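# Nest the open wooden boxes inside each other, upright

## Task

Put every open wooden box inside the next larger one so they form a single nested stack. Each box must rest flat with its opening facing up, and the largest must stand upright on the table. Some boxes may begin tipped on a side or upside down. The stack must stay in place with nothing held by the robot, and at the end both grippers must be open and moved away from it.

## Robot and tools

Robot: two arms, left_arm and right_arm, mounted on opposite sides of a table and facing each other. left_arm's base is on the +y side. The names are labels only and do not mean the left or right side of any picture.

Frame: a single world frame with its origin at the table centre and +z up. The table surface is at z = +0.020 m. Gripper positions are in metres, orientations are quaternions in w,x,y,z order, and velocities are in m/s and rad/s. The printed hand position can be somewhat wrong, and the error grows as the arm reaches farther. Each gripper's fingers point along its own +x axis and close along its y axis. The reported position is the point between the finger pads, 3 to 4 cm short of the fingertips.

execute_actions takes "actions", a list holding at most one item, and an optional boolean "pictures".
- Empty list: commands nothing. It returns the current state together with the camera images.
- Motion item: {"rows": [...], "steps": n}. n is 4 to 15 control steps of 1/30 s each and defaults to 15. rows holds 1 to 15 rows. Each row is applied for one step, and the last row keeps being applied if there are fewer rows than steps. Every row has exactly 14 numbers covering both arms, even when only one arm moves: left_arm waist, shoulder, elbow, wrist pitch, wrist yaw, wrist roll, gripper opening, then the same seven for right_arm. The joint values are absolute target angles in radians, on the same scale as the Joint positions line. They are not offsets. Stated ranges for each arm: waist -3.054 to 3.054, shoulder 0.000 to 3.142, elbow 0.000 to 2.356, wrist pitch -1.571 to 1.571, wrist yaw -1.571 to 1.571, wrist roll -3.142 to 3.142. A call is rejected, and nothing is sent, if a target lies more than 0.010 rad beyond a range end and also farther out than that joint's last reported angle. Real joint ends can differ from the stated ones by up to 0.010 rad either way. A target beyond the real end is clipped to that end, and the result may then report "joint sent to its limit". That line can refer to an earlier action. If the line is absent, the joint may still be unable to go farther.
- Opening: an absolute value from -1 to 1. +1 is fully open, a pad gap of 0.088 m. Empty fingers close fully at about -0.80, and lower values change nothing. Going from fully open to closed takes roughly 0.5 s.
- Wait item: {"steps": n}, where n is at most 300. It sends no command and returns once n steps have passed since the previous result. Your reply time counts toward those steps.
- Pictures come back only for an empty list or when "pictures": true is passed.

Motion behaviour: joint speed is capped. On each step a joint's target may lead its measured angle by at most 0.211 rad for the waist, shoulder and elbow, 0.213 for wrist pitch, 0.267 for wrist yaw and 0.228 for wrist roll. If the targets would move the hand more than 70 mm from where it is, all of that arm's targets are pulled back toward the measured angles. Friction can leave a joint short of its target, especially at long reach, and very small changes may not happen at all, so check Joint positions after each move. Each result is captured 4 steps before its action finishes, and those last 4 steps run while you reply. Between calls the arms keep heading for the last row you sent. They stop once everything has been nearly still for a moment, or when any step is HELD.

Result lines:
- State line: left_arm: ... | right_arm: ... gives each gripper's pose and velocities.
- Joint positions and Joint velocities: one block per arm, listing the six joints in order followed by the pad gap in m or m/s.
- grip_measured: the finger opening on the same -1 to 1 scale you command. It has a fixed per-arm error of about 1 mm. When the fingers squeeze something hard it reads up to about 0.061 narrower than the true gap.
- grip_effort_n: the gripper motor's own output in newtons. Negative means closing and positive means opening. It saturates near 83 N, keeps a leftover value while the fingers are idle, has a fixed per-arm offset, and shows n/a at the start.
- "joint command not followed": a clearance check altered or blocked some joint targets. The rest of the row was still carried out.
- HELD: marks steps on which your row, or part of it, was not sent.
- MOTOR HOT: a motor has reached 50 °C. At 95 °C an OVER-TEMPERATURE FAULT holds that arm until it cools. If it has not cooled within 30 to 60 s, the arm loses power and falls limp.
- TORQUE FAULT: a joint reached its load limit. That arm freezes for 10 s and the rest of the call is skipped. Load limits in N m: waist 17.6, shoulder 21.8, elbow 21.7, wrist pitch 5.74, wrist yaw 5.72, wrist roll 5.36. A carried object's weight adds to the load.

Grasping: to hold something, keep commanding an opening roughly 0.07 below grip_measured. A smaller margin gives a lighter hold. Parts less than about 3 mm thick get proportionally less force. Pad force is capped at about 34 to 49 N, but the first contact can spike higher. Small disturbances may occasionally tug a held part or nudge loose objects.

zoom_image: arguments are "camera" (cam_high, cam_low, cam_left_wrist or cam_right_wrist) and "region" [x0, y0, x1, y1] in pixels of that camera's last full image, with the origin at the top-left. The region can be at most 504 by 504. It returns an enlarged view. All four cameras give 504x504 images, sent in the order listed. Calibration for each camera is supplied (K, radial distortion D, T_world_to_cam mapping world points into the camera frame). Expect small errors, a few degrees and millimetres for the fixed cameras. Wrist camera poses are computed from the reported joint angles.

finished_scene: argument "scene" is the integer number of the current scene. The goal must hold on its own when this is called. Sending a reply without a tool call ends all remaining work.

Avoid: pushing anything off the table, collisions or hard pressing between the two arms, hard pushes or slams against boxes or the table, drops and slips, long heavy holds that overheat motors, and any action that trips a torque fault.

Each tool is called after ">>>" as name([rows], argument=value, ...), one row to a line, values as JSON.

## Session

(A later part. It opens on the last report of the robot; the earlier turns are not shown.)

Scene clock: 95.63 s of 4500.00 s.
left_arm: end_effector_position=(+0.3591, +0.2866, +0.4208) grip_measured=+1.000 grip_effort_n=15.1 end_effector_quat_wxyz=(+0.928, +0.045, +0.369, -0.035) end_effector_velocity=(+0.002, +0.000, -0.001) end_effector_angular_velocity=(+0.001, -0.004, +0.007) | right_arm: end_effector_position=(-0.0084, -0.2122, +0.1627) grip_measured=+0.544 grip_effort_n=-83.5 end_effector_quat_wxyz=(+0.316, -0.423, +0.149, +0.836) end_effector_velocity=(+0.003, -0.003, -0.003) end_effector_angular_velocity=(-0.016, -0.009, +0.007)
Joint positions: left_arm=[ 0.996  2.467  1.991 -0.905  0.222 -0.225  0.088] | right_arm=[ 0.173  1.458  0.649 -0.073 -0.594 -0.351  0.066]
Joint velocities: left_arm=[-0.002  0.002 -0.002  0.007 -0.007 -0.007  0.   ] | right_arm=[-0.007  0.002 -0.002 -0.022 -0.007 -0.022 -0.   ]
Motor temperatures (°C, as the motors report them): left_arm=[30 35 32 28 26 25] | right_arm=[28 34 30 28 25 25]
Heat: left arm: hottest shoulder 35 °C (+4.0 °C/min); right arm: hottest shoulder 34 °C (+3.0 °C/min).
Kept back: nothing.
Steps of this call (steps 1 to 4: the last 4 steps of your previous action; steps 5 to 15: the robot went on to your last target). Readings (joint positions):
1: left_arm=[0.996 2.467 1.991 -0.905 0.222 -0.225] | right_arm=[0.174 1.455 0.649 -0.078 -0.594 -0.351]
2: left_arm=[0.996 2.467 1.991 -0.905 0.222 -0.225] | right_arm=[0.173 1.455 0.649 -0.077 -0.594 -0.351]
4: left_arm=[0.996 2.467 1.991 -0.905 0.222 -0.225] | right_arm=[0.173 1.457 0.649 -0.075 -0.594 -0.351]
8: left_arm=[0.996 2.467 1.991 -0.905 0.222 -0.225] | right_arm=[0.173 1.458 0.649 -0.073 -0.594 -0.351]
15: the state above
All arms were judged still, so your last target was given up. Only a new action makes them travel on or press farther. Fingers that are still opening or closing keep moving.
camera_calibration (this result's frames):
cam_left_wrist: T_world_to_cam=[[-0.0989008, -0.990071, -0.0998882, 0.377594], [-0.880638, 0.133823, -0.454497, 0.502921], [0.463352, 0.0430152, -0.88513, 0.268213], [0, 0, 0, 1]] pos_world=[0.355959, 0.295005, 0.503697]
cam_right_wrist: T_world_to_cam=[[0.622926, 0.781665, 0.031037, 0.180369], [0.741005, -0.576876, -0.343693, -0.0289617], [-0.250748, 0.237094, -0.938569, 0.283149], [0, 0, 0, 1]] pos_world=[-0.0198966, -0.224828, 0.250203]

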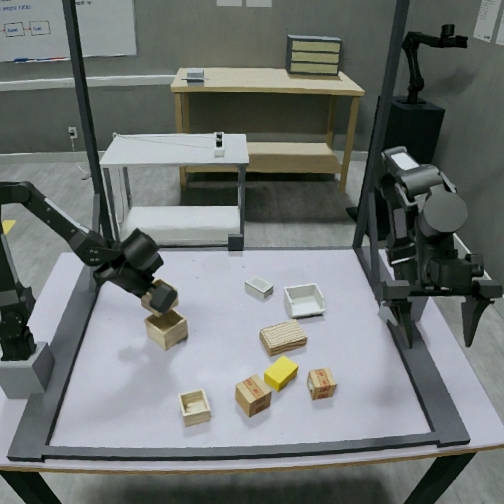

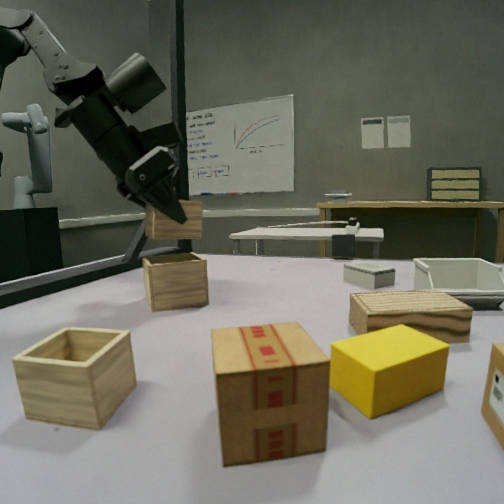

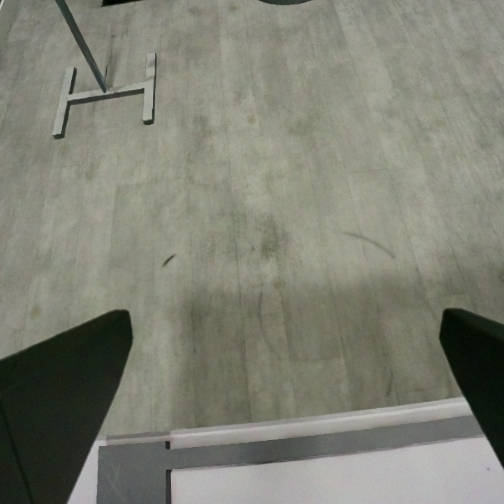

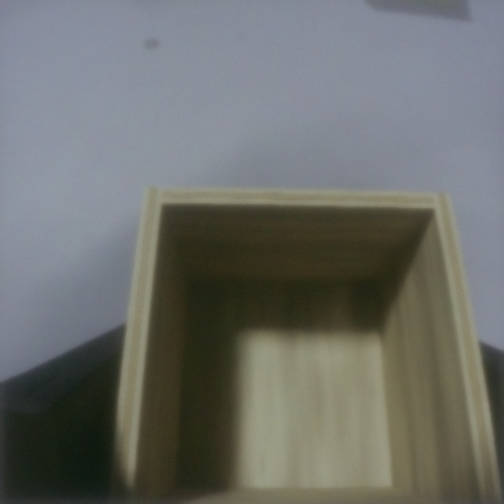

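>>> execute_actions([
  {"rows":[[1.0,2.467,1.991,-0.905,0.223,-0.225,1,0.14,1.56,0.645,0.02,-0.63,-0.35,0.48]]},
])

>>> execute_actions([
  {"steps":15},
], pictures=true)

>>> zoom_image(camera="cam_high", region=[90,240,250,400])

>>> zoom_image(camera="cam_low", region=[80,140,260,320])

Scene clock: 96.23 s of 4500.00 s.
left_arm: end_effector_position=(+0.3591, +0.2866, +0.4208) grip_measured=+1.000 grip_effort_n=15.1 end_effector_quat_wxyz=(+0.928, +0.045, +0.369, -0.035) end_effector_velocity=(+0.000, +0.003, -0.003) end_effector_angular_velocity=(+0.034, +0.001, +0.019) | right_arm: end_effector_position=(-0.0004, -0.1999, +0.1495) grip_measured=+0.544 grip_effort_n=-83.5 end_effector_quat_wxyz=(+0.319, -0.413, +0.157, +0.838) end_effector_velocity=(+0.004, +0.000, -0.008) end_effector_angular_velocity=(-0.020, +0.005, -0.014)
Joint positions: left_arm=[ 0.996  2.467  1.991 -0.905  0.222 -0.225  0.088] | right_arm=[ 0.143  1.547  0.649  0.014 -0.624 -0.351  0.066]
Joint velocities: left_arm=[-0.007  0.002 -0.002 -0.007 -0.037  0.007  0.   ] | right_arm=[-0.007  0.032 -0.007  0.022 -0.007  0.007 -0.   ]
Motor temperatures (°C, as the motors report them): left_arm=[30 35 32 28 26 25] | right_arm=[28 34 30 28 25 25]
Heat: left arm: hottest shoulder 35 °C (+4.1 °C/min); right arm: hottest shoulder 34 °C (+2.0 °C/min).
Steps of this call (steps 1 to 7: nothing new was sent; steps 8 to 18: the first 11 steps of this action). Readings (joint positions):
8: left_arm=[0.996 2.467 1.991 -0.905 0.222 -0.225] | right_arm=[0.171 1.468 0.649 -0.062 -0.601 -0.351]
9: left_arm=[0.996 2.467 1.991 -0.905 0.222 -0.225] | right_arm=[0.166 1.485 0.649 -0.034 -0.611 -0.351]
11: left_arm=[0.996 2.467 1.991 -0.905 0.222 -0.225] | right_arm=[0.153 1.518 0.650 -0.014 -0.613 -0.351]
15: left_arm=[0.996 2.467 1.991 -0.905 0.222 -0.225] | right_arm=[0.144 1.545 0.649 0.008 -0.621 -0.351]
18: the state above

Scene clock: 96.73 s of 4500.00 s.
left_arm: end_effector_position=(+0.3591, +0.2866, +0.4208) grip_measured=+1.000 grip_effort_n=15.1 end_effector_quat_wxyz=(+0.928, +0.045, +0.369, -0.035) end_effector_velocity=(-0.003, +0.000, -0.006) end_effector_angular_velocity=(-0.006, +0.028, +0.008) | right_arm: end_effector_position=(-0.0001, -0.1995, +0.1489) grip_measured=+0.544 grip_effort_n=-83.5 end_effector_quat_wxyz=(+0.319, -0.413, +0.157, +0.838) end_effector_velocity=(+0.005, -0.006, -0.005) end_effector_angular_velocity=(-0.032, -0.016, -0.013)
Joint positions: left_arm=[ 0.996  2.467  1.991 -0.905  0.222 -0.225  0.088] | right_arm=[ 0.143  1.551  0.649  0.017 -0.625 -0.351  0.066]
Joint velocities: left_arm=[-0.002  0.002 -0.002 -0.022  0.007 -0.007  0.   ] | right_arm=[-0.002 -0.002 -0.007 -0.037  0.007 -0.007 -0.   ]
Motor temperatures (°C, as the motors report them): left_arm=[30 35 32 28 26 25] | right_arm=[28 34 30 28 25 25]
Heat: left arm: hottest shoulder 35 °C (+4.0 °C/min); right arm: hottest shoulder 34 °C (+2.0 °C/min).
Kept back: nothing.
Steps of this call (steps 1 to 4: the last 4 steps of your previous action; steps 5 to 15: the robot went on to your last target). Readings (joint positions):
1: left_arm=[0.996 2.467 1.991 -0.905 0.222 -0.225] | right_arm=[0.143 1.549 0.649 0.014 -0.624 -0.351]
2: left_arm=[0.996 2.467 1.991 -0.905 0.222 -0.225] | right_arm=[0.143 1.549 0.649 0.015 -0.624 -0.351]
4: left_arm=[0.996 2.467 1.991 -0.905 0.222 -0.225] | right_arm=[0.143 1.550 0.649 0.016 -0.624 -0.351]
8: left_arm=[0.996 2.467 1.991 -0.905 0.222 -0.225] | right_arm=[0.143 1.551 0.649 0.017 -0.624 -0.351]
15: the state above
All arms were judged still, so your last target was given up. Only a new action makes them travel on or press farther. Fingers that are still opening or closing keep moving.
camera_calibration (this result's frames):
cam_left_wrist: T_world_to_cam=[[-0.0989008, -0.990071, -0.0998882, 0.377594], [-0.880638, 0.133823, -0.454497, 0.502921], [0.463352, 0.0430152, -0.88513, 0.268213], [0, 0, 0, 1]] pos_world=[0.355959, 0.295005, 0.503697]
cam_right_wrist: T_world_to_cam=[[0.633275, 0.773808, 0.0135706, 0.166747], [0.725688, -0.587618, -0.357887, -0.0325999], [-0.268961, 0.236489, -0.933666, 0.268447], [0, 0, 0, 1]] pos_world=[-0.00973794, -0.211671, 0.23671]

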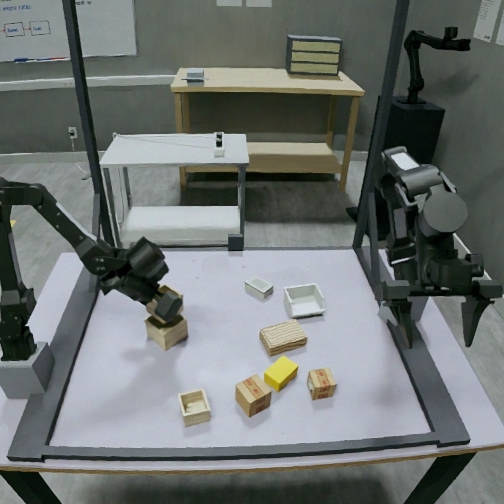

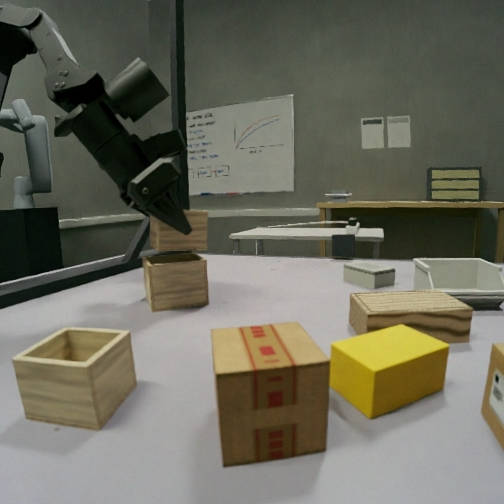

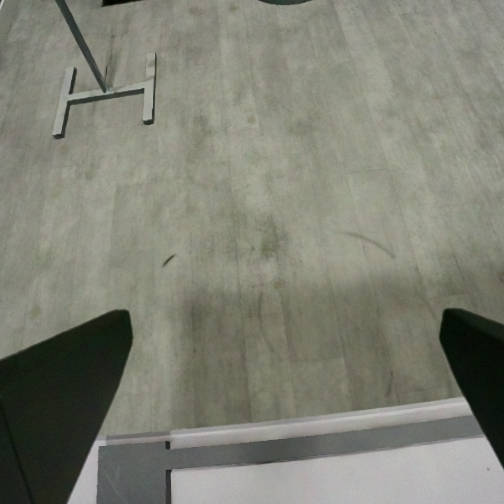

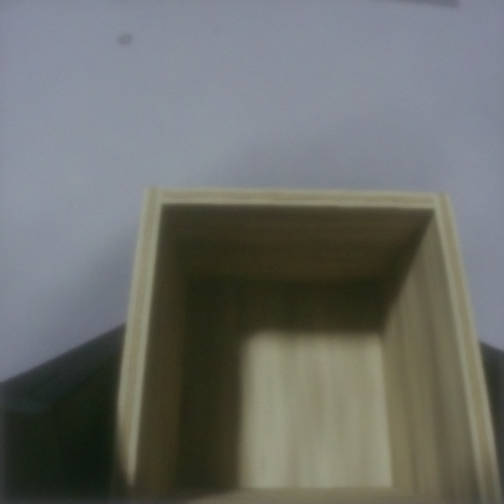

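Region (90, 240, 250, 400) of cam_high's 504x504 image, scaled by 3.150, with more detail than that image has.

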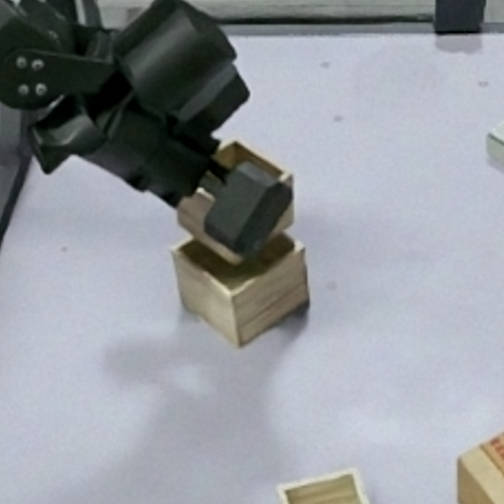

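Region (80, 140, 260, 320) of cam_low's 504x504 image, scaled by 2.800, with more detail than that image has.

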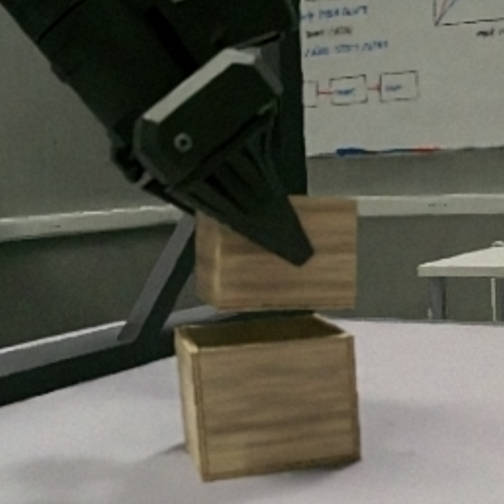

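>>> execute_actions([
  {"rows":[[1.0,2.467,1.991,-0.905,0.223,-0.225,1,0.11,1.6,0.63,0.06,-0.66,-0.35,0.48]]},
])

>>> execute_actions([
  {"steps":15},
], pictures=true)

>>> zoom_image(camera="cam_high", region=[90,240,250,400])

>>> zoom_image(camera="cam_low", region=[80,140,260,320])

Scene clock: 97.27 s of 4500.00 s.
left_arm: end_effector_position=(+0.3591, +0.2866, +0.4208) grip_measured=+1.000 grip_effort_n=15.1 end_effector_quat_wxyz=(+0.928, +0.045, +0.369, -0.035) end_effector_velocity=(-0.000, +0.001, -0.003) end_effector_angular_velocity=(-0.009, +0.010, +0.023) | right_arm: end_effector_position=(+0.0077, -0.1957, +0.1430) grip_measured=+0.544 grip_effort_n=-83.5 end_effector_quat_wxyz=(+0.321, -0.405, +0.167, +0.840) end_effector_velocity=(+0.001, +0.001, +0.002) end_effector_angular_velocity=(+0.017, -0.002, +0.017)
Joint positions: left_arm=[ 0.996  2.467  1.991 -0.905  0.222 -0.225  0.088] | right_arm=[ 0.114  1.59   0.641  0.056 -0.653 -0.351  0.066]
Joint velocities: left_arm=[-0.002  0.002 -0.002 -0.007 -0.007 -0.022  0.   ] | right_arm=[-0.007 -0.002 -0.002  0.007 -0.007 -0.022 -0.   ]
Motor temperatures (°C, as the motors report them): left_arm=[30 35 32 28 26 25] | right_arm=[28 34 30 28 25 25]
Heat: left arm: hottest shoulder 35 °C (+4.0 °C/min); right arm: hottest shoulder 34 °C (+2.0 °C/min).
Steps of this call (steps 1 to 5: nothing new was sent; steps 6 to 16: the first 11 steps of this action). Readings (joint positions):
6: left_arm=[0.996 2.467 1.991 -0.905 0.222 -0.225] | right_arm=[0.141 1.555 0.648 0.022 -0.630 -0.351]
7: left_arm=[0.996 2.467 1.991 -0.905 0.222 -0.225] | right_arm=[0.135 1.563 0.648 0.035 -0.639 -0.351]
9: left_arm=[0.996 2.467 1.991 -0.905 0.222 -0.225] | right_arm=[0.123 1.577 0.647 0.044 -0.644 -0.351]
13: left_arm=[0.996 2.467 1.991 -0.905 0.222 -0.225] | right_arm=[0.114 1.589 0.641 0.052 -0.651 -0.351]
16: the state above

Scene clock: 97.77 s of 4500.00 s.
left_arm: end_effector_position=(+0.3591, +0.2866, +0.4208) grip_measured=+1.000 grip_effort_n=15.6 end_effector_quat_wxyz=(+0.928, +0.045, +0.369, -0.035) end_effector_velocity=(-0.004, +0.001, -0.003) end_effector_angular_velocity=(+0.013, +0.018, +0.006) | right_arm: end_effector_position=(+0.0078, -0.1955, +0.1429) grip_measured=+0.544 grip_effort_n=-83.5 end_effector_quat_wxyz=(+0.321, -0.404, +0.167, +0.840) end_effector_velocity=(-0.002, -0.005, -0.002) end_effector_angular_velocity=(-0.022, +0.018, +0.006)
Joint positions: left_arm=[ 0.996  2.467  1.991 -0.905  0.222 -0.225  0.088] | right_arm=[ 0.113  1.591  0.641  0.057 -0.654 -0.351  0.066]
Joint velocities: left_arm=[-0.002 -0.002 -0.002 -0.022 -0.007  0.007  0.   ] | right_arm=[ 0.002 -0.002 -0.007 -0.007 -0.022  0.007  0.   ]
Motor temperatures (°C, as the motors report them): left_arm=[30 35 32 28 26 25] | right_arm=[28 34 30 28 25 25]
Heat: left arm: hottest shoulder 35 °C (+4.0 °C/min); right arm: hottest shoulder 34 °C (+2.0 °C/min).
Kept back: nothing.
Steps of this call (steps 1 to 4: the last 4 steps of your previous action; steps 5 to 15: the robot went on to your last target). Readings (joint positions):
1: left_arm=[0.996 2.467 1.991 -0.905 0.222 -0.225] | right_arm=[0.114 1.590 0.641 0.056 -0.653 -0.351]
2: left_arm=[0.996 2.467 1.991 -0.905 0.222 -0.225] | right_arm=[0.113 1.590 0.641 0.056 -0.654 -0.351]
4: left_arm=[0.996 2.467 1.991 -0.905 0.222 -0.225] | right_arm=[0.113 1.591 0.641 0.057 -0.654 -0.351]
8: left_arm=[0.996 2.467 1.991 -0.905 0.222 -0.225] | right_arm=[0.113 1.591 0.641 0.057 -0.654 -0.351]
15: the state above
All arms were judged still, so your last target was given up. Only a new action makes them travel on or press farther. Fingers that are still opening or closing keep moving.
camera_calibration (this result's frames):
cam_left_wrist: T_world_to_cam=[[-0.0989008, -0.990071, -0.0998882, 0.377594], [-0.880638, 0.133823, -0.454497, 0.502921], [0.463352, 0.0430152, -0.88513, 0.268213], [0, 0, 0, 1]] pos_world=[0.355959, 0.295005, 0.503697]
cam_right_wrist: T_world_to_cam=[[0.644011, 0.764993, -0.00594035, 0.159671], [0.709716, -0.600339, -0.368643, -0.0389983], [-0.285575, 0.233194, -0.929552, 0.262907], [0, 0, 0, 1]] pos_world=[-0.0000728197, -0.206868, 0.230958]

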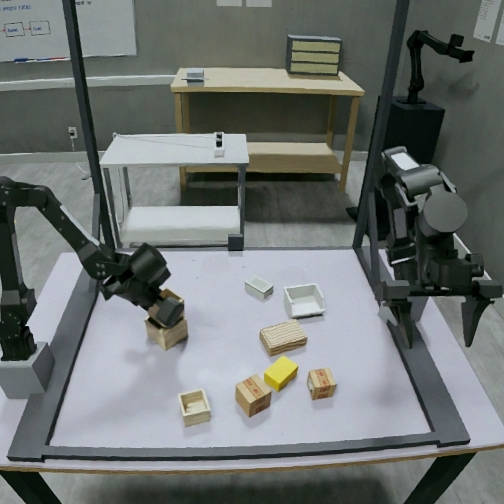

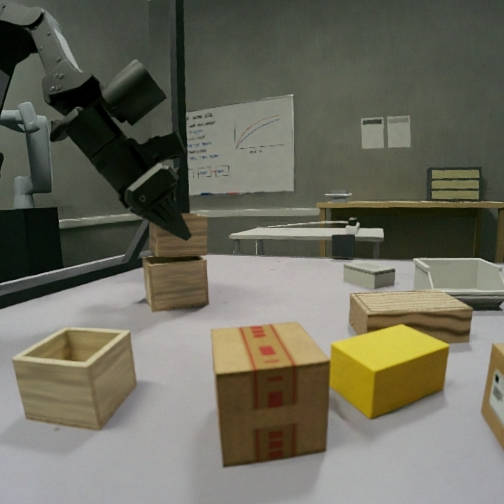

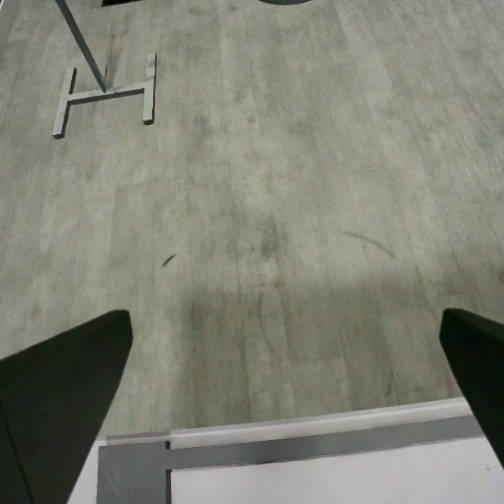

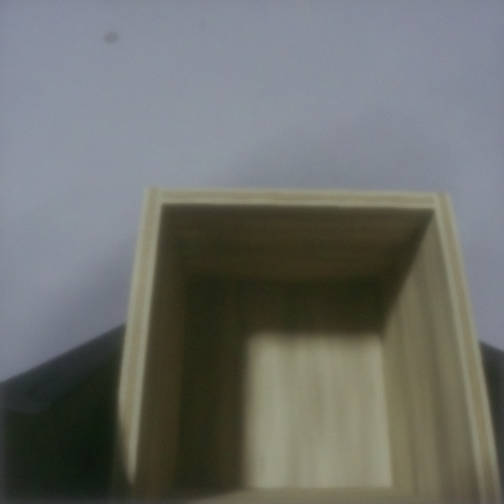

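Region (90, 240, 250, 400) of cam_high's 504x504 image, scaled by 3.150, with more detail than that image has.

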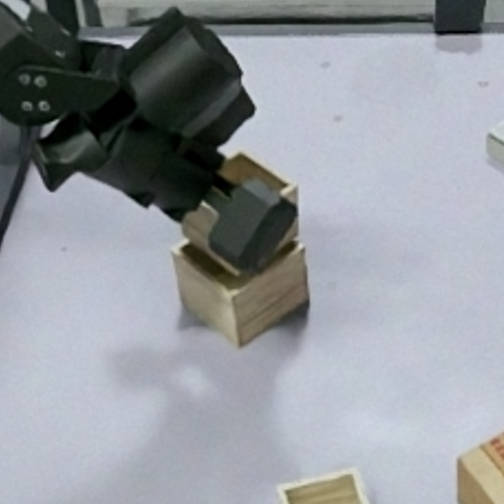

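Region (80, 140, 260, 320) of cam_low's 504x504 image, scaled by 2.800, with more detail than that image has.

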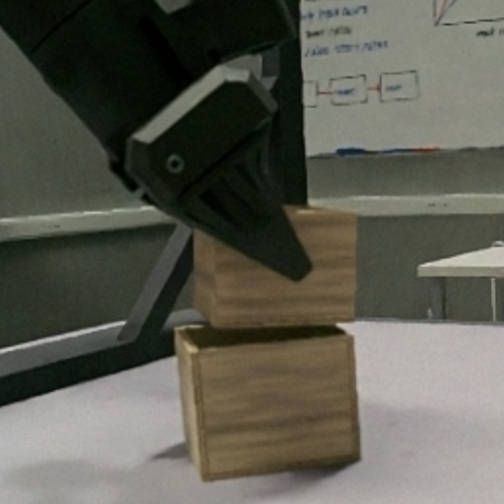

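>>> execute_actions([
  {"rows":[[1.0,2.467,1.991,-0.905,0.223,-0.225,1,0.113,1.64,0.605,0.12,-0.654,-0.35,0.48]]},
])

>>> execute_actions([
  {"steps":15},
], pictures=true)

>>> zoom_image(camera="cam_high", region=[90,240,250,400])

>>> zoom_image(camera="cam_low", region=[80,140,260,320])

Scene clock: 98.30 s of 4500.00 s.
left_arm: end_effector_position=(+0.3591, +0.2866, +0.4208) grip_measured=+1.000 grip_effort_n=15.1 end_effector_quat_wxyz=(+0.928, +0.045, +0.369, -0.035) end_effector_velocity=(-0.001, +0.000, -0.002) end_effector_angular_velocity=(+0.014, +0.002, +0.017) | right_arm: end_effector_position=(+0.0096, -0.1931, +0.1362) grip_measured=+0.544 grip_effort_n=-83.5 end_effector_quat_wxyz=(+0.321, -0.400, +0.160, +0.843) end_effector_velocity=(+0.001, -0.002, -0.003) end_effector_angular_velocity=(+0.002, -0.005, +0.017)
Joint positions: left_arm=[ 0.996  2.467  1.991 -0.905  0.222 -0.225  0.088] | right_arm=[ 0.111  1.621  0.624  0.121 -0.658 -0.352  0.066]
Joint velocities: left_arm=[-0.007 -0.002 -0.002 -0.007 -0.022 -0.007  0.   ] | right_arm=[-0.002  0.007 -0.007  0.007 -0.007 -0.022 -0.   ]
Motor temperatures (°C, as the motors report them): left_arm=[30 35 32 28 26 25] | right_arm=[28 34 30 28 25 25]
Heat: left arm: hottest shoulder 35 °C (+4.0 °C/min); right arm: hottest shoulder 34 °C (+2.0 °C/min).
Steps of this call (steps 1 to 5: nothing new was sent; steps 6 to 16: the first 11 steps of this action). Readings (joint positions):
6: left_arm=[0.996 2.467 1.991 -0.905 0.222 -0.225] | right_arm=[0.113 1.595 0.638 0.067 -0.655 -0.351]
7: left_arm=[0.996 2.467 1.991 -0.905 0.222 -0.225] | right_arm=[0.113 1.602 0.635 0.084 -0.655 -0.351]
9: left_arm=[0.996 2.467 1.991 -0.905 0.222 -0.225] | right_arm=[0.112 1.615 0.627 0.104 -0.657 -0.352]
13: left_arm=[0.996 2.467 1.991 -0.905 0.222 -0.225] | right_arm=[0.111 1.620 0.625 0.117 -0.658 -0.352]
16: the state above

Scene clock: 98.80 s of 4500.00 s.
left_arm: end_effector_position=(+0.3591, +0.2866, +0.4208) grip_measured=+1.000 grip_effort_n=15.1 end_effector_quat_wxyz=(+0.928, +0.045, +0.369, -0.035) end_effector_velocity=(-0.002, +0.000, -0.001) end_effector_angular_velocity=(+0.002, +0.005, +0.011) | right_arm: end_effector_position=(+0.0096, -0.1929, +0.1360) grip_measured=+0.544 grip_effort_n=-83.5 end_effector_quat_wxyz=(+0.321, -0.400, +0.159, +0.843) end_effector_velocity=(+0.001, -0.004, -0.002) end_effector_angular_velocity=(-0.012, -0.007, +0.013)
Joint positions: left_arm=[ 0.996  2.467  1.991 -0.905  0.222 -0.225  0.088] | right_arm=[ 0.111  1.623  0.624  0.124 -0.658 -0.352  0.066]
Joint velocities: left_arm=[-0.002 -0.002 -0.002 -0.007 -0.007 -0.007  0.   ] | right_arm=[-0.002 -0.002 -0.002 -0.022 -0.007 -0.022 -0.   ]
Motor temperatures (°C, as the motors report them): left_arm=[30 35 32 28 26 25] | right_arm=[28 34 30 28 25 25]
Heat: left arm: hottest shoulder 35 °C (+4.0 °C/min); right arm: hottest shoulder 34 °C (+2.0 °C/min).
Kept back: nothing.
Steps of this call (steps 1 to 4: the last 4 steps of your previous action; steps 5 to 15: the robot went on to your last target). Readings (joint positions):
1: left_arm=[0.996 2.467 1.991 -0.905 0.222 -0.225] | right_arm=[0.111 1.622 0.624 0.122 -0.658 -0.352]
2: left_arm=[0.996 2.467 1.991 -0.905 0.222 -0.225] | right_arm=[0.111 1.622 0.624 0.122 -0.658 -0.352]
4: left_arm=[0.996 2.467 1.991 -0.905 0.222 -0.225] | right_arm=[0.111 1.622 0.624 0.123 -0.658 -0.352]
8: left_arm=[0.996 2.467 1.991 -0.905 0.222 -0.225] | right_arm=[0.111 1.623 0.624 0.124 -0.658 -0.352]
15: the state above
All arms were judged still, so your last target was given up. Only a new action makes them travel on or press farther. Fingers that are still opening or closing keep moving.
camera_calibration (this result's frames):
cam_left_wrist: T_world_to_cam=[[-0.0989008, -0.990071, -0.0998882, 0.377594], [-0.880638, 0.133823, -0.454497, 0.502921], [0.463352, 0.0430152, -0.88513, 0.268213], [0, 0, 0, 1]] pos_world=[0.355959, 0.295005, 0.503697]
cam_right_wrist: T_world_to_cam=[[0.639087, 0.769126, 0.00357985, 0.15602], [0.71162, -0.589525, -0.382175, -0.0373099], [-0.29183, 0.246791, -0.924083, 0.258426], [0, 0, 0, 1]] pos_world=[0.0022564, -0.205771, 0.223989]

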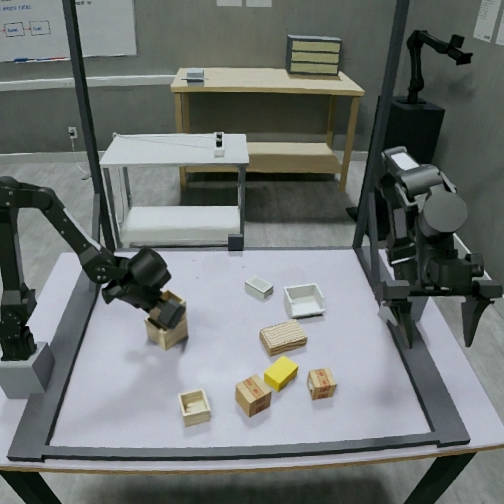

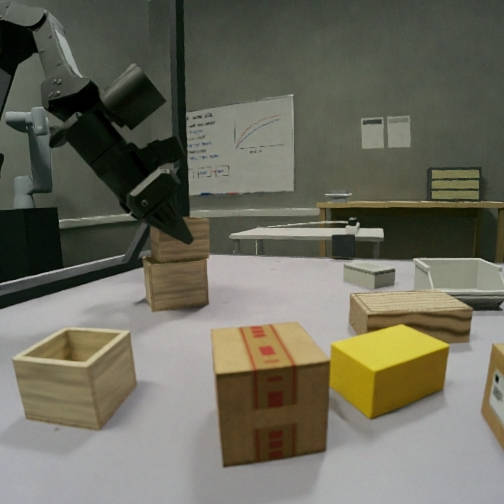

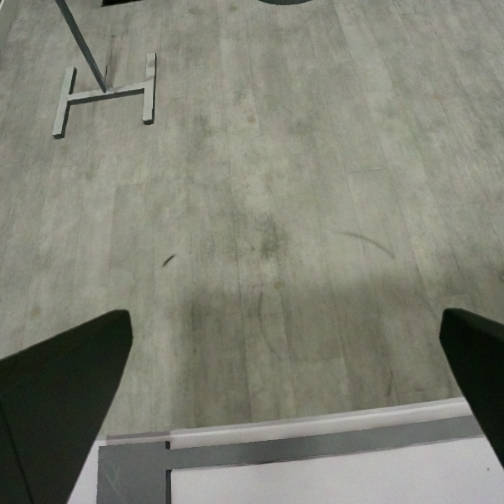

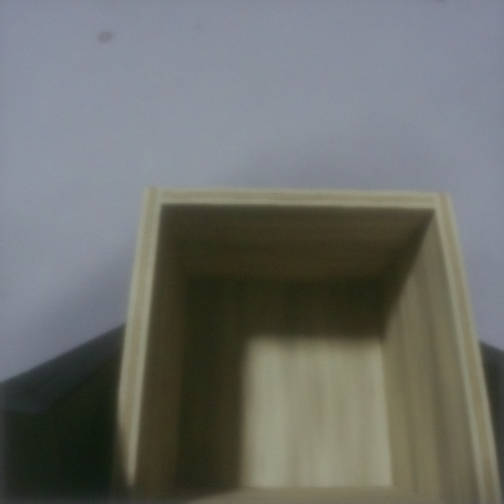

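Region (90, 240, 250, 400) of cam_high's 504x504 image, scaled by 3.150, with more detail than that image has.

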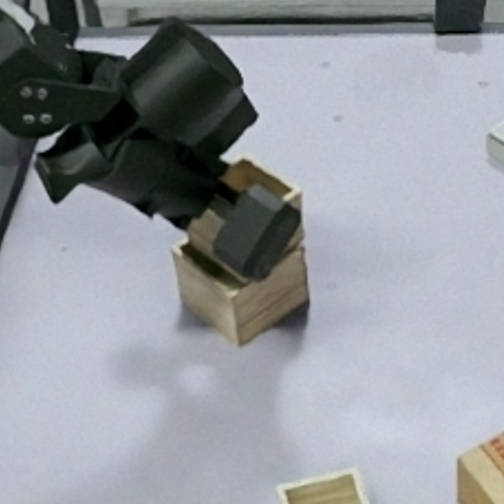

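Region (80, 140, 260, 320) of cam_low's 504x504 image, scaled by 2.800, with more detail than that image has.

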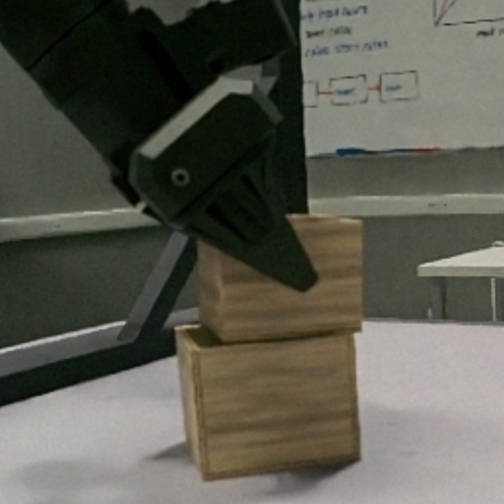

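>>> execute_actions([
  {"rows":[[1.0,2.467,1.991,-0.905,0.223,-0.225,1,0.12,1.56,0.56,0.1,-0.65,-0.35,0.48]]},
])

>>> execute_actions([
  {"steps":15},
], pictures=true)

>>> zoom_image(camera="cam_high", region=[90,240,250,400])

>>> zoom_image(camera="cam_low", region=[80,140,260,320])

Scene clock: 99.33 s of 4500.00 s.
left_arm: end_effector_position=(+0.3591, +0.2866, +0.4208) grip_measured=+1.000 grip_effort_n=15.6 end_effector_quat_wxyz=(+0.928, +0.045, +0.369, -0.035) end_effector_velocity=(-0.005, -0.001, -0.002) end_effector_angular_velocity=(-0.018, +0.020, +0.014) | right_arm: end_effector_position=(+0.0109, -0.2083, +0.1360) grip_measured=+0.544 grip_effort_n=-83.5 end_effector_quat_wxyz=(+0.320, -0.403, +0.165, +0.841) end_effector_velocity=(-0.001, -0.000, +0.008) end_effector_angular_velocity=(+0.038, +0.009, +0.014)
Joint positions: left_arm=[ 0.996  2.467  1.991 -0.905  0.222 -0.225  0.088] | right_arm=[ 0.116  1.568  0.575  0.105 -0.655 -0.351  0.066]
Joint velocities: left_arm=[-0.002 -0.007 -0.002 -0.022  0.007 -0.022  0.   ] | right_arm=[-0.007 -0.032 -0.017  0.022 -0.007 -0.007 -0.   ]
Motor temperatures (°C, as the motors report them): left_arm=[30 35 32 28 26 25] | right_arm=[28 33 30 28 25 25]
Heat: left arm: hottest shoulder 35 °C (+4.0 °C/min); right arm: hottest shoulder 33 °C (+1.0 °C/min).
Steps of this call (steps 1 to 5: nothing new was sent; steps 6 to 16: the first 11 steps of this action). Readings (joint positions):
6: left_arm=[0.996 2.467 1.991 -0.905 0.222 -0.225] | right_arm=[0.111 1.618 0.620 0.124 -0.657 -0.352]
7: left_arm=[0.996 2.467 1.991 -0.905 0.222 -0.225] | right_arm=[0.111 1.608 0.611 0.122 -0.656 -0.352]
9: left_arm=[0.996 2.467 1.991 -0.905 0.222 -0.225] | right_arm=[0.112 1.586 0.592 0.113 -0.656 -0.352]
13: left_arm=[0.996 2.467 1.991 -0.905 0.222 -0.225] | right_arm=[0.115 1.572 0.578 0.106 -0.656 -0.351]
16: the state above

Scene clock: 99.83 s of 4500.00 s.
left_arm: end_effector_position=(+0.3591, +0.2866, +0.4208) grip_measured=+1.000 grip_effort_n=15.1 end_effector_quat_wxyz=(+0.928, +0.045, +0.369, -0.035) end_effector_velocity=(+0.002, +0.003, -0.002) end_effector_angular_velocity=(+0.011, -0.004, +0.019) | right_arm: end_effector_position=(+0.0109, -0.2089, +0.1361) grip_measured=+0.544 grip_effort_n=-83.5 end_effector_quat_wxyz=(+0.320, -0.403, +0.165, +0.841) end_effector_velocity=(+0.001, -0.005, -0.001) end_effector_angular_velocity=(-0.013, +0.012, +0.008)
Joint positions: left_arm=[ 0.996  2.467  1.991 -0.905  0.222 -0.225  0.088] | right_arm=[ 0.116  1.566  0.574  0.104 -0.655 -0.351  0.066]
Joint velocities: left_arm=[-0.002  0.002 -0.007  0.007 -0.022 -0.007  0.   ] | right_arm=[-0.007 -0.007 -0.012 -0.007 -0.022 -0.007 -0.   ]
Motor temperatures (°C, as the motors report them): left_arm=[30 35 32 28 26 25] | right_arm=[28 33 30 28 25 25]
Heat: left arm: hottest shoulder 35 °C (+4.0 °C/min); right arm: hottest shoulder 33 °C (+1.0 °C/min).
Kept back: nothing.
Steps of this call (steps 1 to 4: the last 4 steps of your previous action; steps 5 to 15: the robot went on to your last target). Readings (joint positions):
1: left_arm=[0.996 2.467 1.991 -0.905 0.222 -0.225] | right_arm=[0.116 1.568 0.575 0.104 -0.655 -0.351]
2: left_arm=[0.996 2.467 1.991 -0.905 0.222 -0.225] | right_arm=[0.116 1.567 0.575 0.104 -0.655 -0.351]
4: left_arm=[0.996 2.467 1.991 -0.905 0.222 -0.225] | right_arm=[0.116 1.566 0.574 0.104 -0.655 -0.351]
8: left_arm=[0.996 2.467 1.991 -0.905 0.222 -0.225] | right_arm=[0.116 1.566 0.574 0.104 -0.655 -0.351]
15: the state above
All arms were judged still, so your last target was given up. Only a new action makes them travel on or press farther. Fingers that are still opening or closing keep moving.
camera_calibration (this result's frames):
cam_left_wrist: T_world_to_cam=[[-0.0989008, -0.990071, -0.0998882, 0.377594], [-0.880638, 0.133823, -0.454497, 0.502921], [0.463352, 0.0430152, -0.88513, 0.268213], [0, 0, 0, 1]] pos_world=[0.355959, 0.295005, 0.503697]
cam_right_wrist: T_world_to_cam=[[0.640094, 0.768282, -0.00467208, 0.168498], [0.712112, -0.595557, -0.371764, -0.0502798], [-0.288402, 0.234637, -0.928316, 0.260779], [0, 0, 0, 1]] pos_world=[0.00315939, -0.220587, 0.22418]

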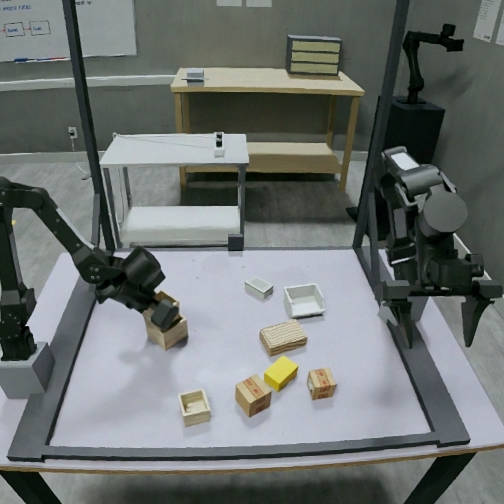

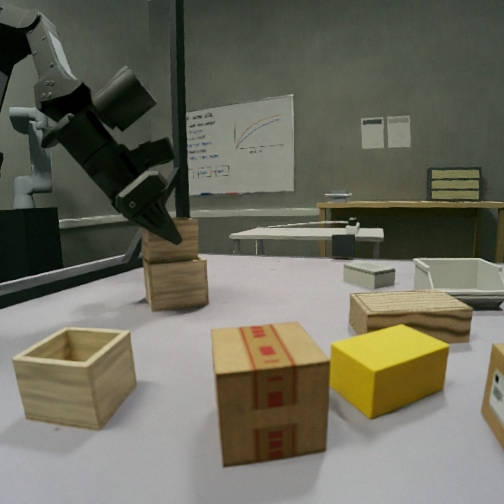

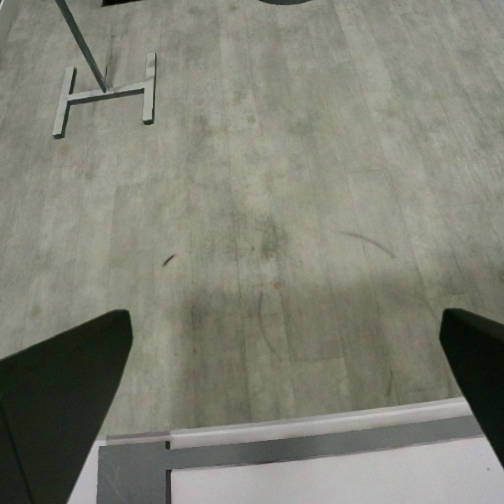

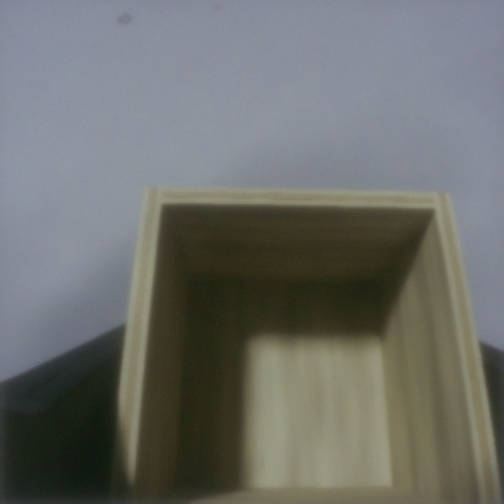

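Region (90, 240, 250, 400) of cam_high's 504x504 image, scaled by 3.150, with more detail than that image has.

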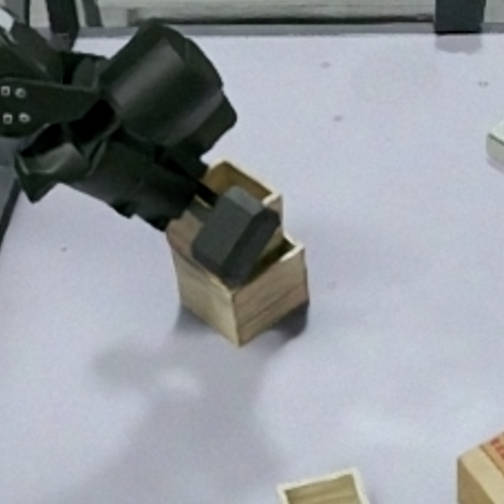

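Region (80, 140, 260, 320) of cam_low's 504x504 image, scaled by 2.800, with more detail than that image has.

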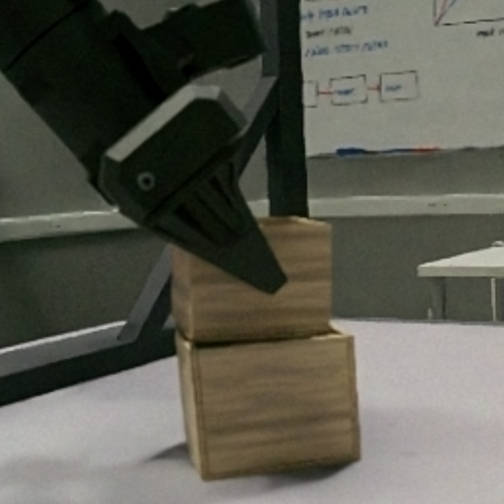

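>>> execute_actions([
  {"rows":[[1.0,2.467,1.991,-0.905,0.223,-0.225,1,0.116,1.575,0.6,0.1,-0.655,-0.35,0.48]]},
])

>>> execute_actions([
  {"steps":12},
], pictures=true)

>>> zoom_image(camera="cam_high", region=[90,240,250,400])

>>> zoom_image(camera="cam_low", region=[80,140,260,320])

Scene clock: 100.40 s of 4500.00 s.
left_arm: end_effector_position=(+0.3591, +0.2866, +0.4208) grip_measured=+1.000 grip_effort_n=15.6 end_effector_quat_wxyz=(+0.928, +0.045, +0.369, -0.035) end_effector_velocity=(-0.004, +0.002, -0.005) end_effector_angular_velocity=(-0.007, +0.024, +0.028) | right_arm: end_effector_position=(+0.0090, -0.2048, +0.1399) grip_measured=+0.544 grip_effort_n=-83.5 end_effector_quat_wxyz=(+0.320, -0.401, +0.160, +0.843) end_effector_velocity=(-0.003, +0.005, +0.005) end_effector_angular_velocity=(+0.023, +0.006, +0.014)
Joint positions: left_arm=[ 0.996  2.467  1.991 -0.905  0.222 -0.225  0.088] | right_arm=[ 0.116  1.566  0.588  0.101 -0.655 -0.351  0.066]
Joint velocities: left_arm=[-0.002 -0.002 -0.007 -0.022 -0.007 -0.022  0.   ] | right_arm=[-0.002 -0.002  0.012  0.007 -0.007 -0.007 -0.   ]
Motor temperatures (°C, as the motors report them): left_arm=[30 35 32 28 26 25] | right_arm=[28 33 30 28 25 25]
Heat: left arm: hottest shoulder 35 °C (+4.0 °C/min); right arm: hottest shoulder 33 °C (+1.0 °C/min).
Steps of this call (steps 1 to 6: nothing new was sent; steps 7 to 17: the first 11 steps of this action). Readings (joint positions):
7: left_arm=[0.996 2.467 1.991 -0.905 0.222 -0.225] | right_arm=[0.116 1.566 0.574 0.104 -0.655 -0.351]
8: left_arm=[0.996 2.467 1.991 -0.905 0.222 -0.225] | right_arm=[0.116 1.566 0.575 0.103 -0.655 -0.351]
10: left_arm=[0.996 2.467 1.991 -0.905 0.222 -0.225] | right_arm=[0.116 1.566 0.578 0.101 -0.655 -0.351]
14: left_arm=[0.996 2.467 1.991 -0.905 0.222 -0.225] | right_arm=[0.116 1.566 0.585 0.101 -0.655 -0.351]
17: the state above

Scene clock: 100.80 s of 4500.00 s.
left_arm: end_effector_position=(+0.3591, +0.2866, +0.4208) grip_measured=+1.000 grip_effort_n=15.1 end_effector_quat_wxyz=(+0.928, +0.045, +0.369, -0.035) end_effector_velocity=(-0.001, -0.000, +0.001) end_effector_angular_velocity=(+0.001, +0.001, +0.009) | right_arm: end_effector_position=(+0.0090, -0.2046, +0.1399) grip_measured=+0.544 grip_effort_n=-83.5 end_effector_quat_wxyz=(+0.320, -0.401, +0.160, +0.843) end_effector_velocity=(-0.002, -0.002, +0.000) end_effector_angular_velocity=(+0.007, +0.008, +0.028)
Joint positions: left_arm=[ 0.996  2.467  1.991 -0.905  0.222 -0.225  0.088] | right_arm=[ 0.116  1.566  0.589  0.101 -0.655 -0.351  0.066]
Joint velocities: left_arm=[-0.002 -0.002  0.002 -0.007 -0.007 -0.007  0.   ] | right_arm=[-0.002 -0.002 -0.007  0.007 -0.022 -0.022 -0.   ]
Motor temperatures (°C, as the motors report them): left_arm=[30 35 32 28 26 25] | right_arm=[28 33 30 28 25 25]
Heat: left arm: hottest shoulder 35 °C (+4.0 °C/min); right arm: hottest shoulder 33 °C (+1.0 °C/min).
Kept back: nothing.
Steps of this call (steps 1 to 4: the last 4 steps of your previous action; steps 5 to 12: the robot went on to your last target). Readings (joint positions):
1: left_arm=[0.996 2.467 1.991 -0.905 0.222 -0.225] | right_arm=[0.116 1.566 0.588 0.101 -0.655 -0.351]
2: left_arm=[0.996 2.467 1.991 -0.905 0.222 -0.225] | right_arm=[0.116 1.566 0.588 0.101 -0.655 -0.351]
4: left_arm=[0.996 2.467 1.991 -0.905 0.222 -0.225] | right_arm=[0.116 1.566 0.588 0.101 -0.655 -0.351]
8: left_arm=[0.996 2.467 1.991 -0.905 0.222 -0.225] | right_arm=[0.116 1.566 0.589 0.101 -0.655 -0.351]
12: the state above
camera_calibration (this result's frames):
cam_left_wrist: T_world_to_cam=[[-0.0989008, -0.990071, -0.0998882, 0.377594], [-0.880638, 0.133823, -0.454497, 0.502921], [0.463352, 0.0430152, -0.88513, 0.268213], [0, 0, 0, 1]] pos_world=[0.355959, 0.295005, 0.503697]
cam_right_wrist: T_world_to_cam=[[0.637414, 0.770517, 0.0026957, 0.165898], [0.713465, -0.588888, -0.379708, -0.04252], [-0.290984, 0.243954, -0.925102, 0.264199], [0, 0, 0, 1]] pos_world=[0.00146892, -0.217319, 0.227819]

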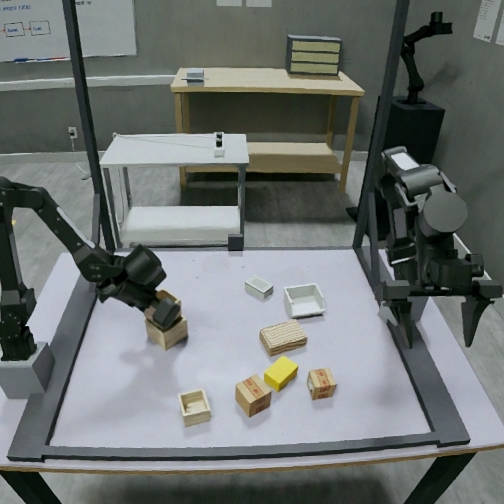

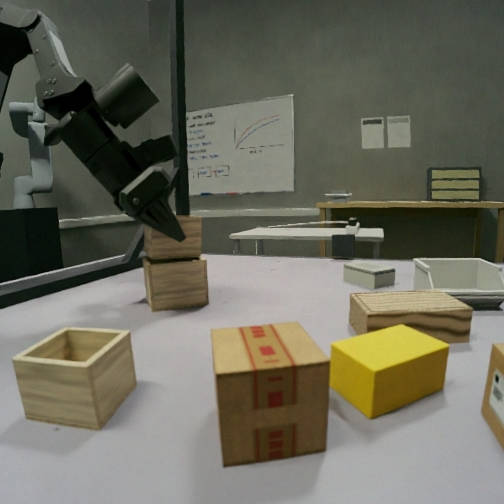

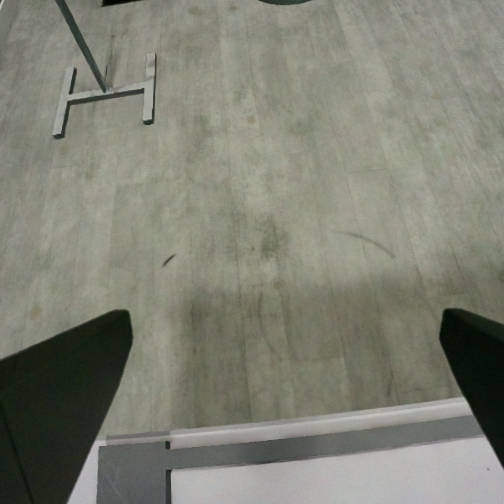

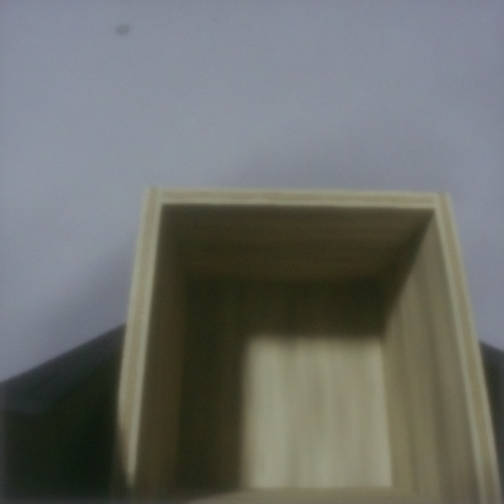

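Region (90, 240, 250, 400) of cam_high's 504x504 image, scaled by 3.150, with more detail than that image has.

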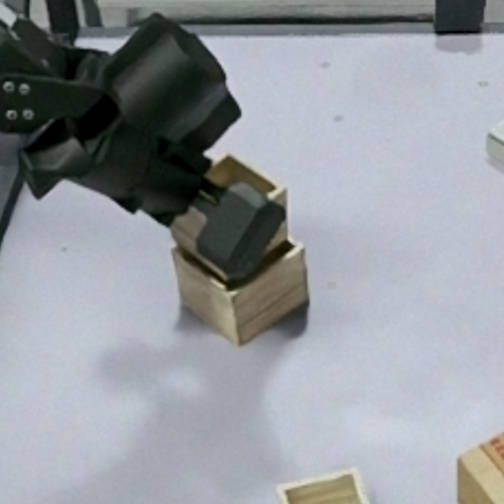

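Region (80, 140, 260, 320) of cam_low's 504x504 image, scaled by 2.800, with more detail than that image has.

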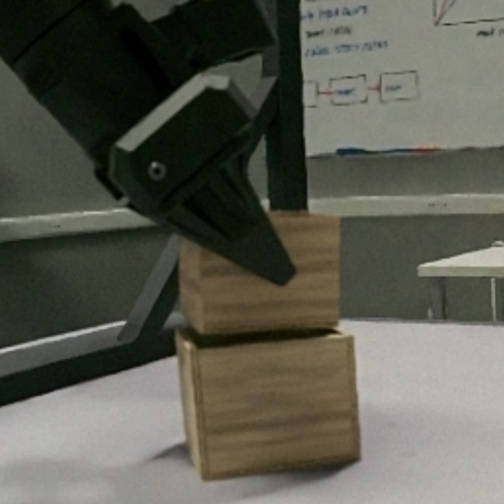

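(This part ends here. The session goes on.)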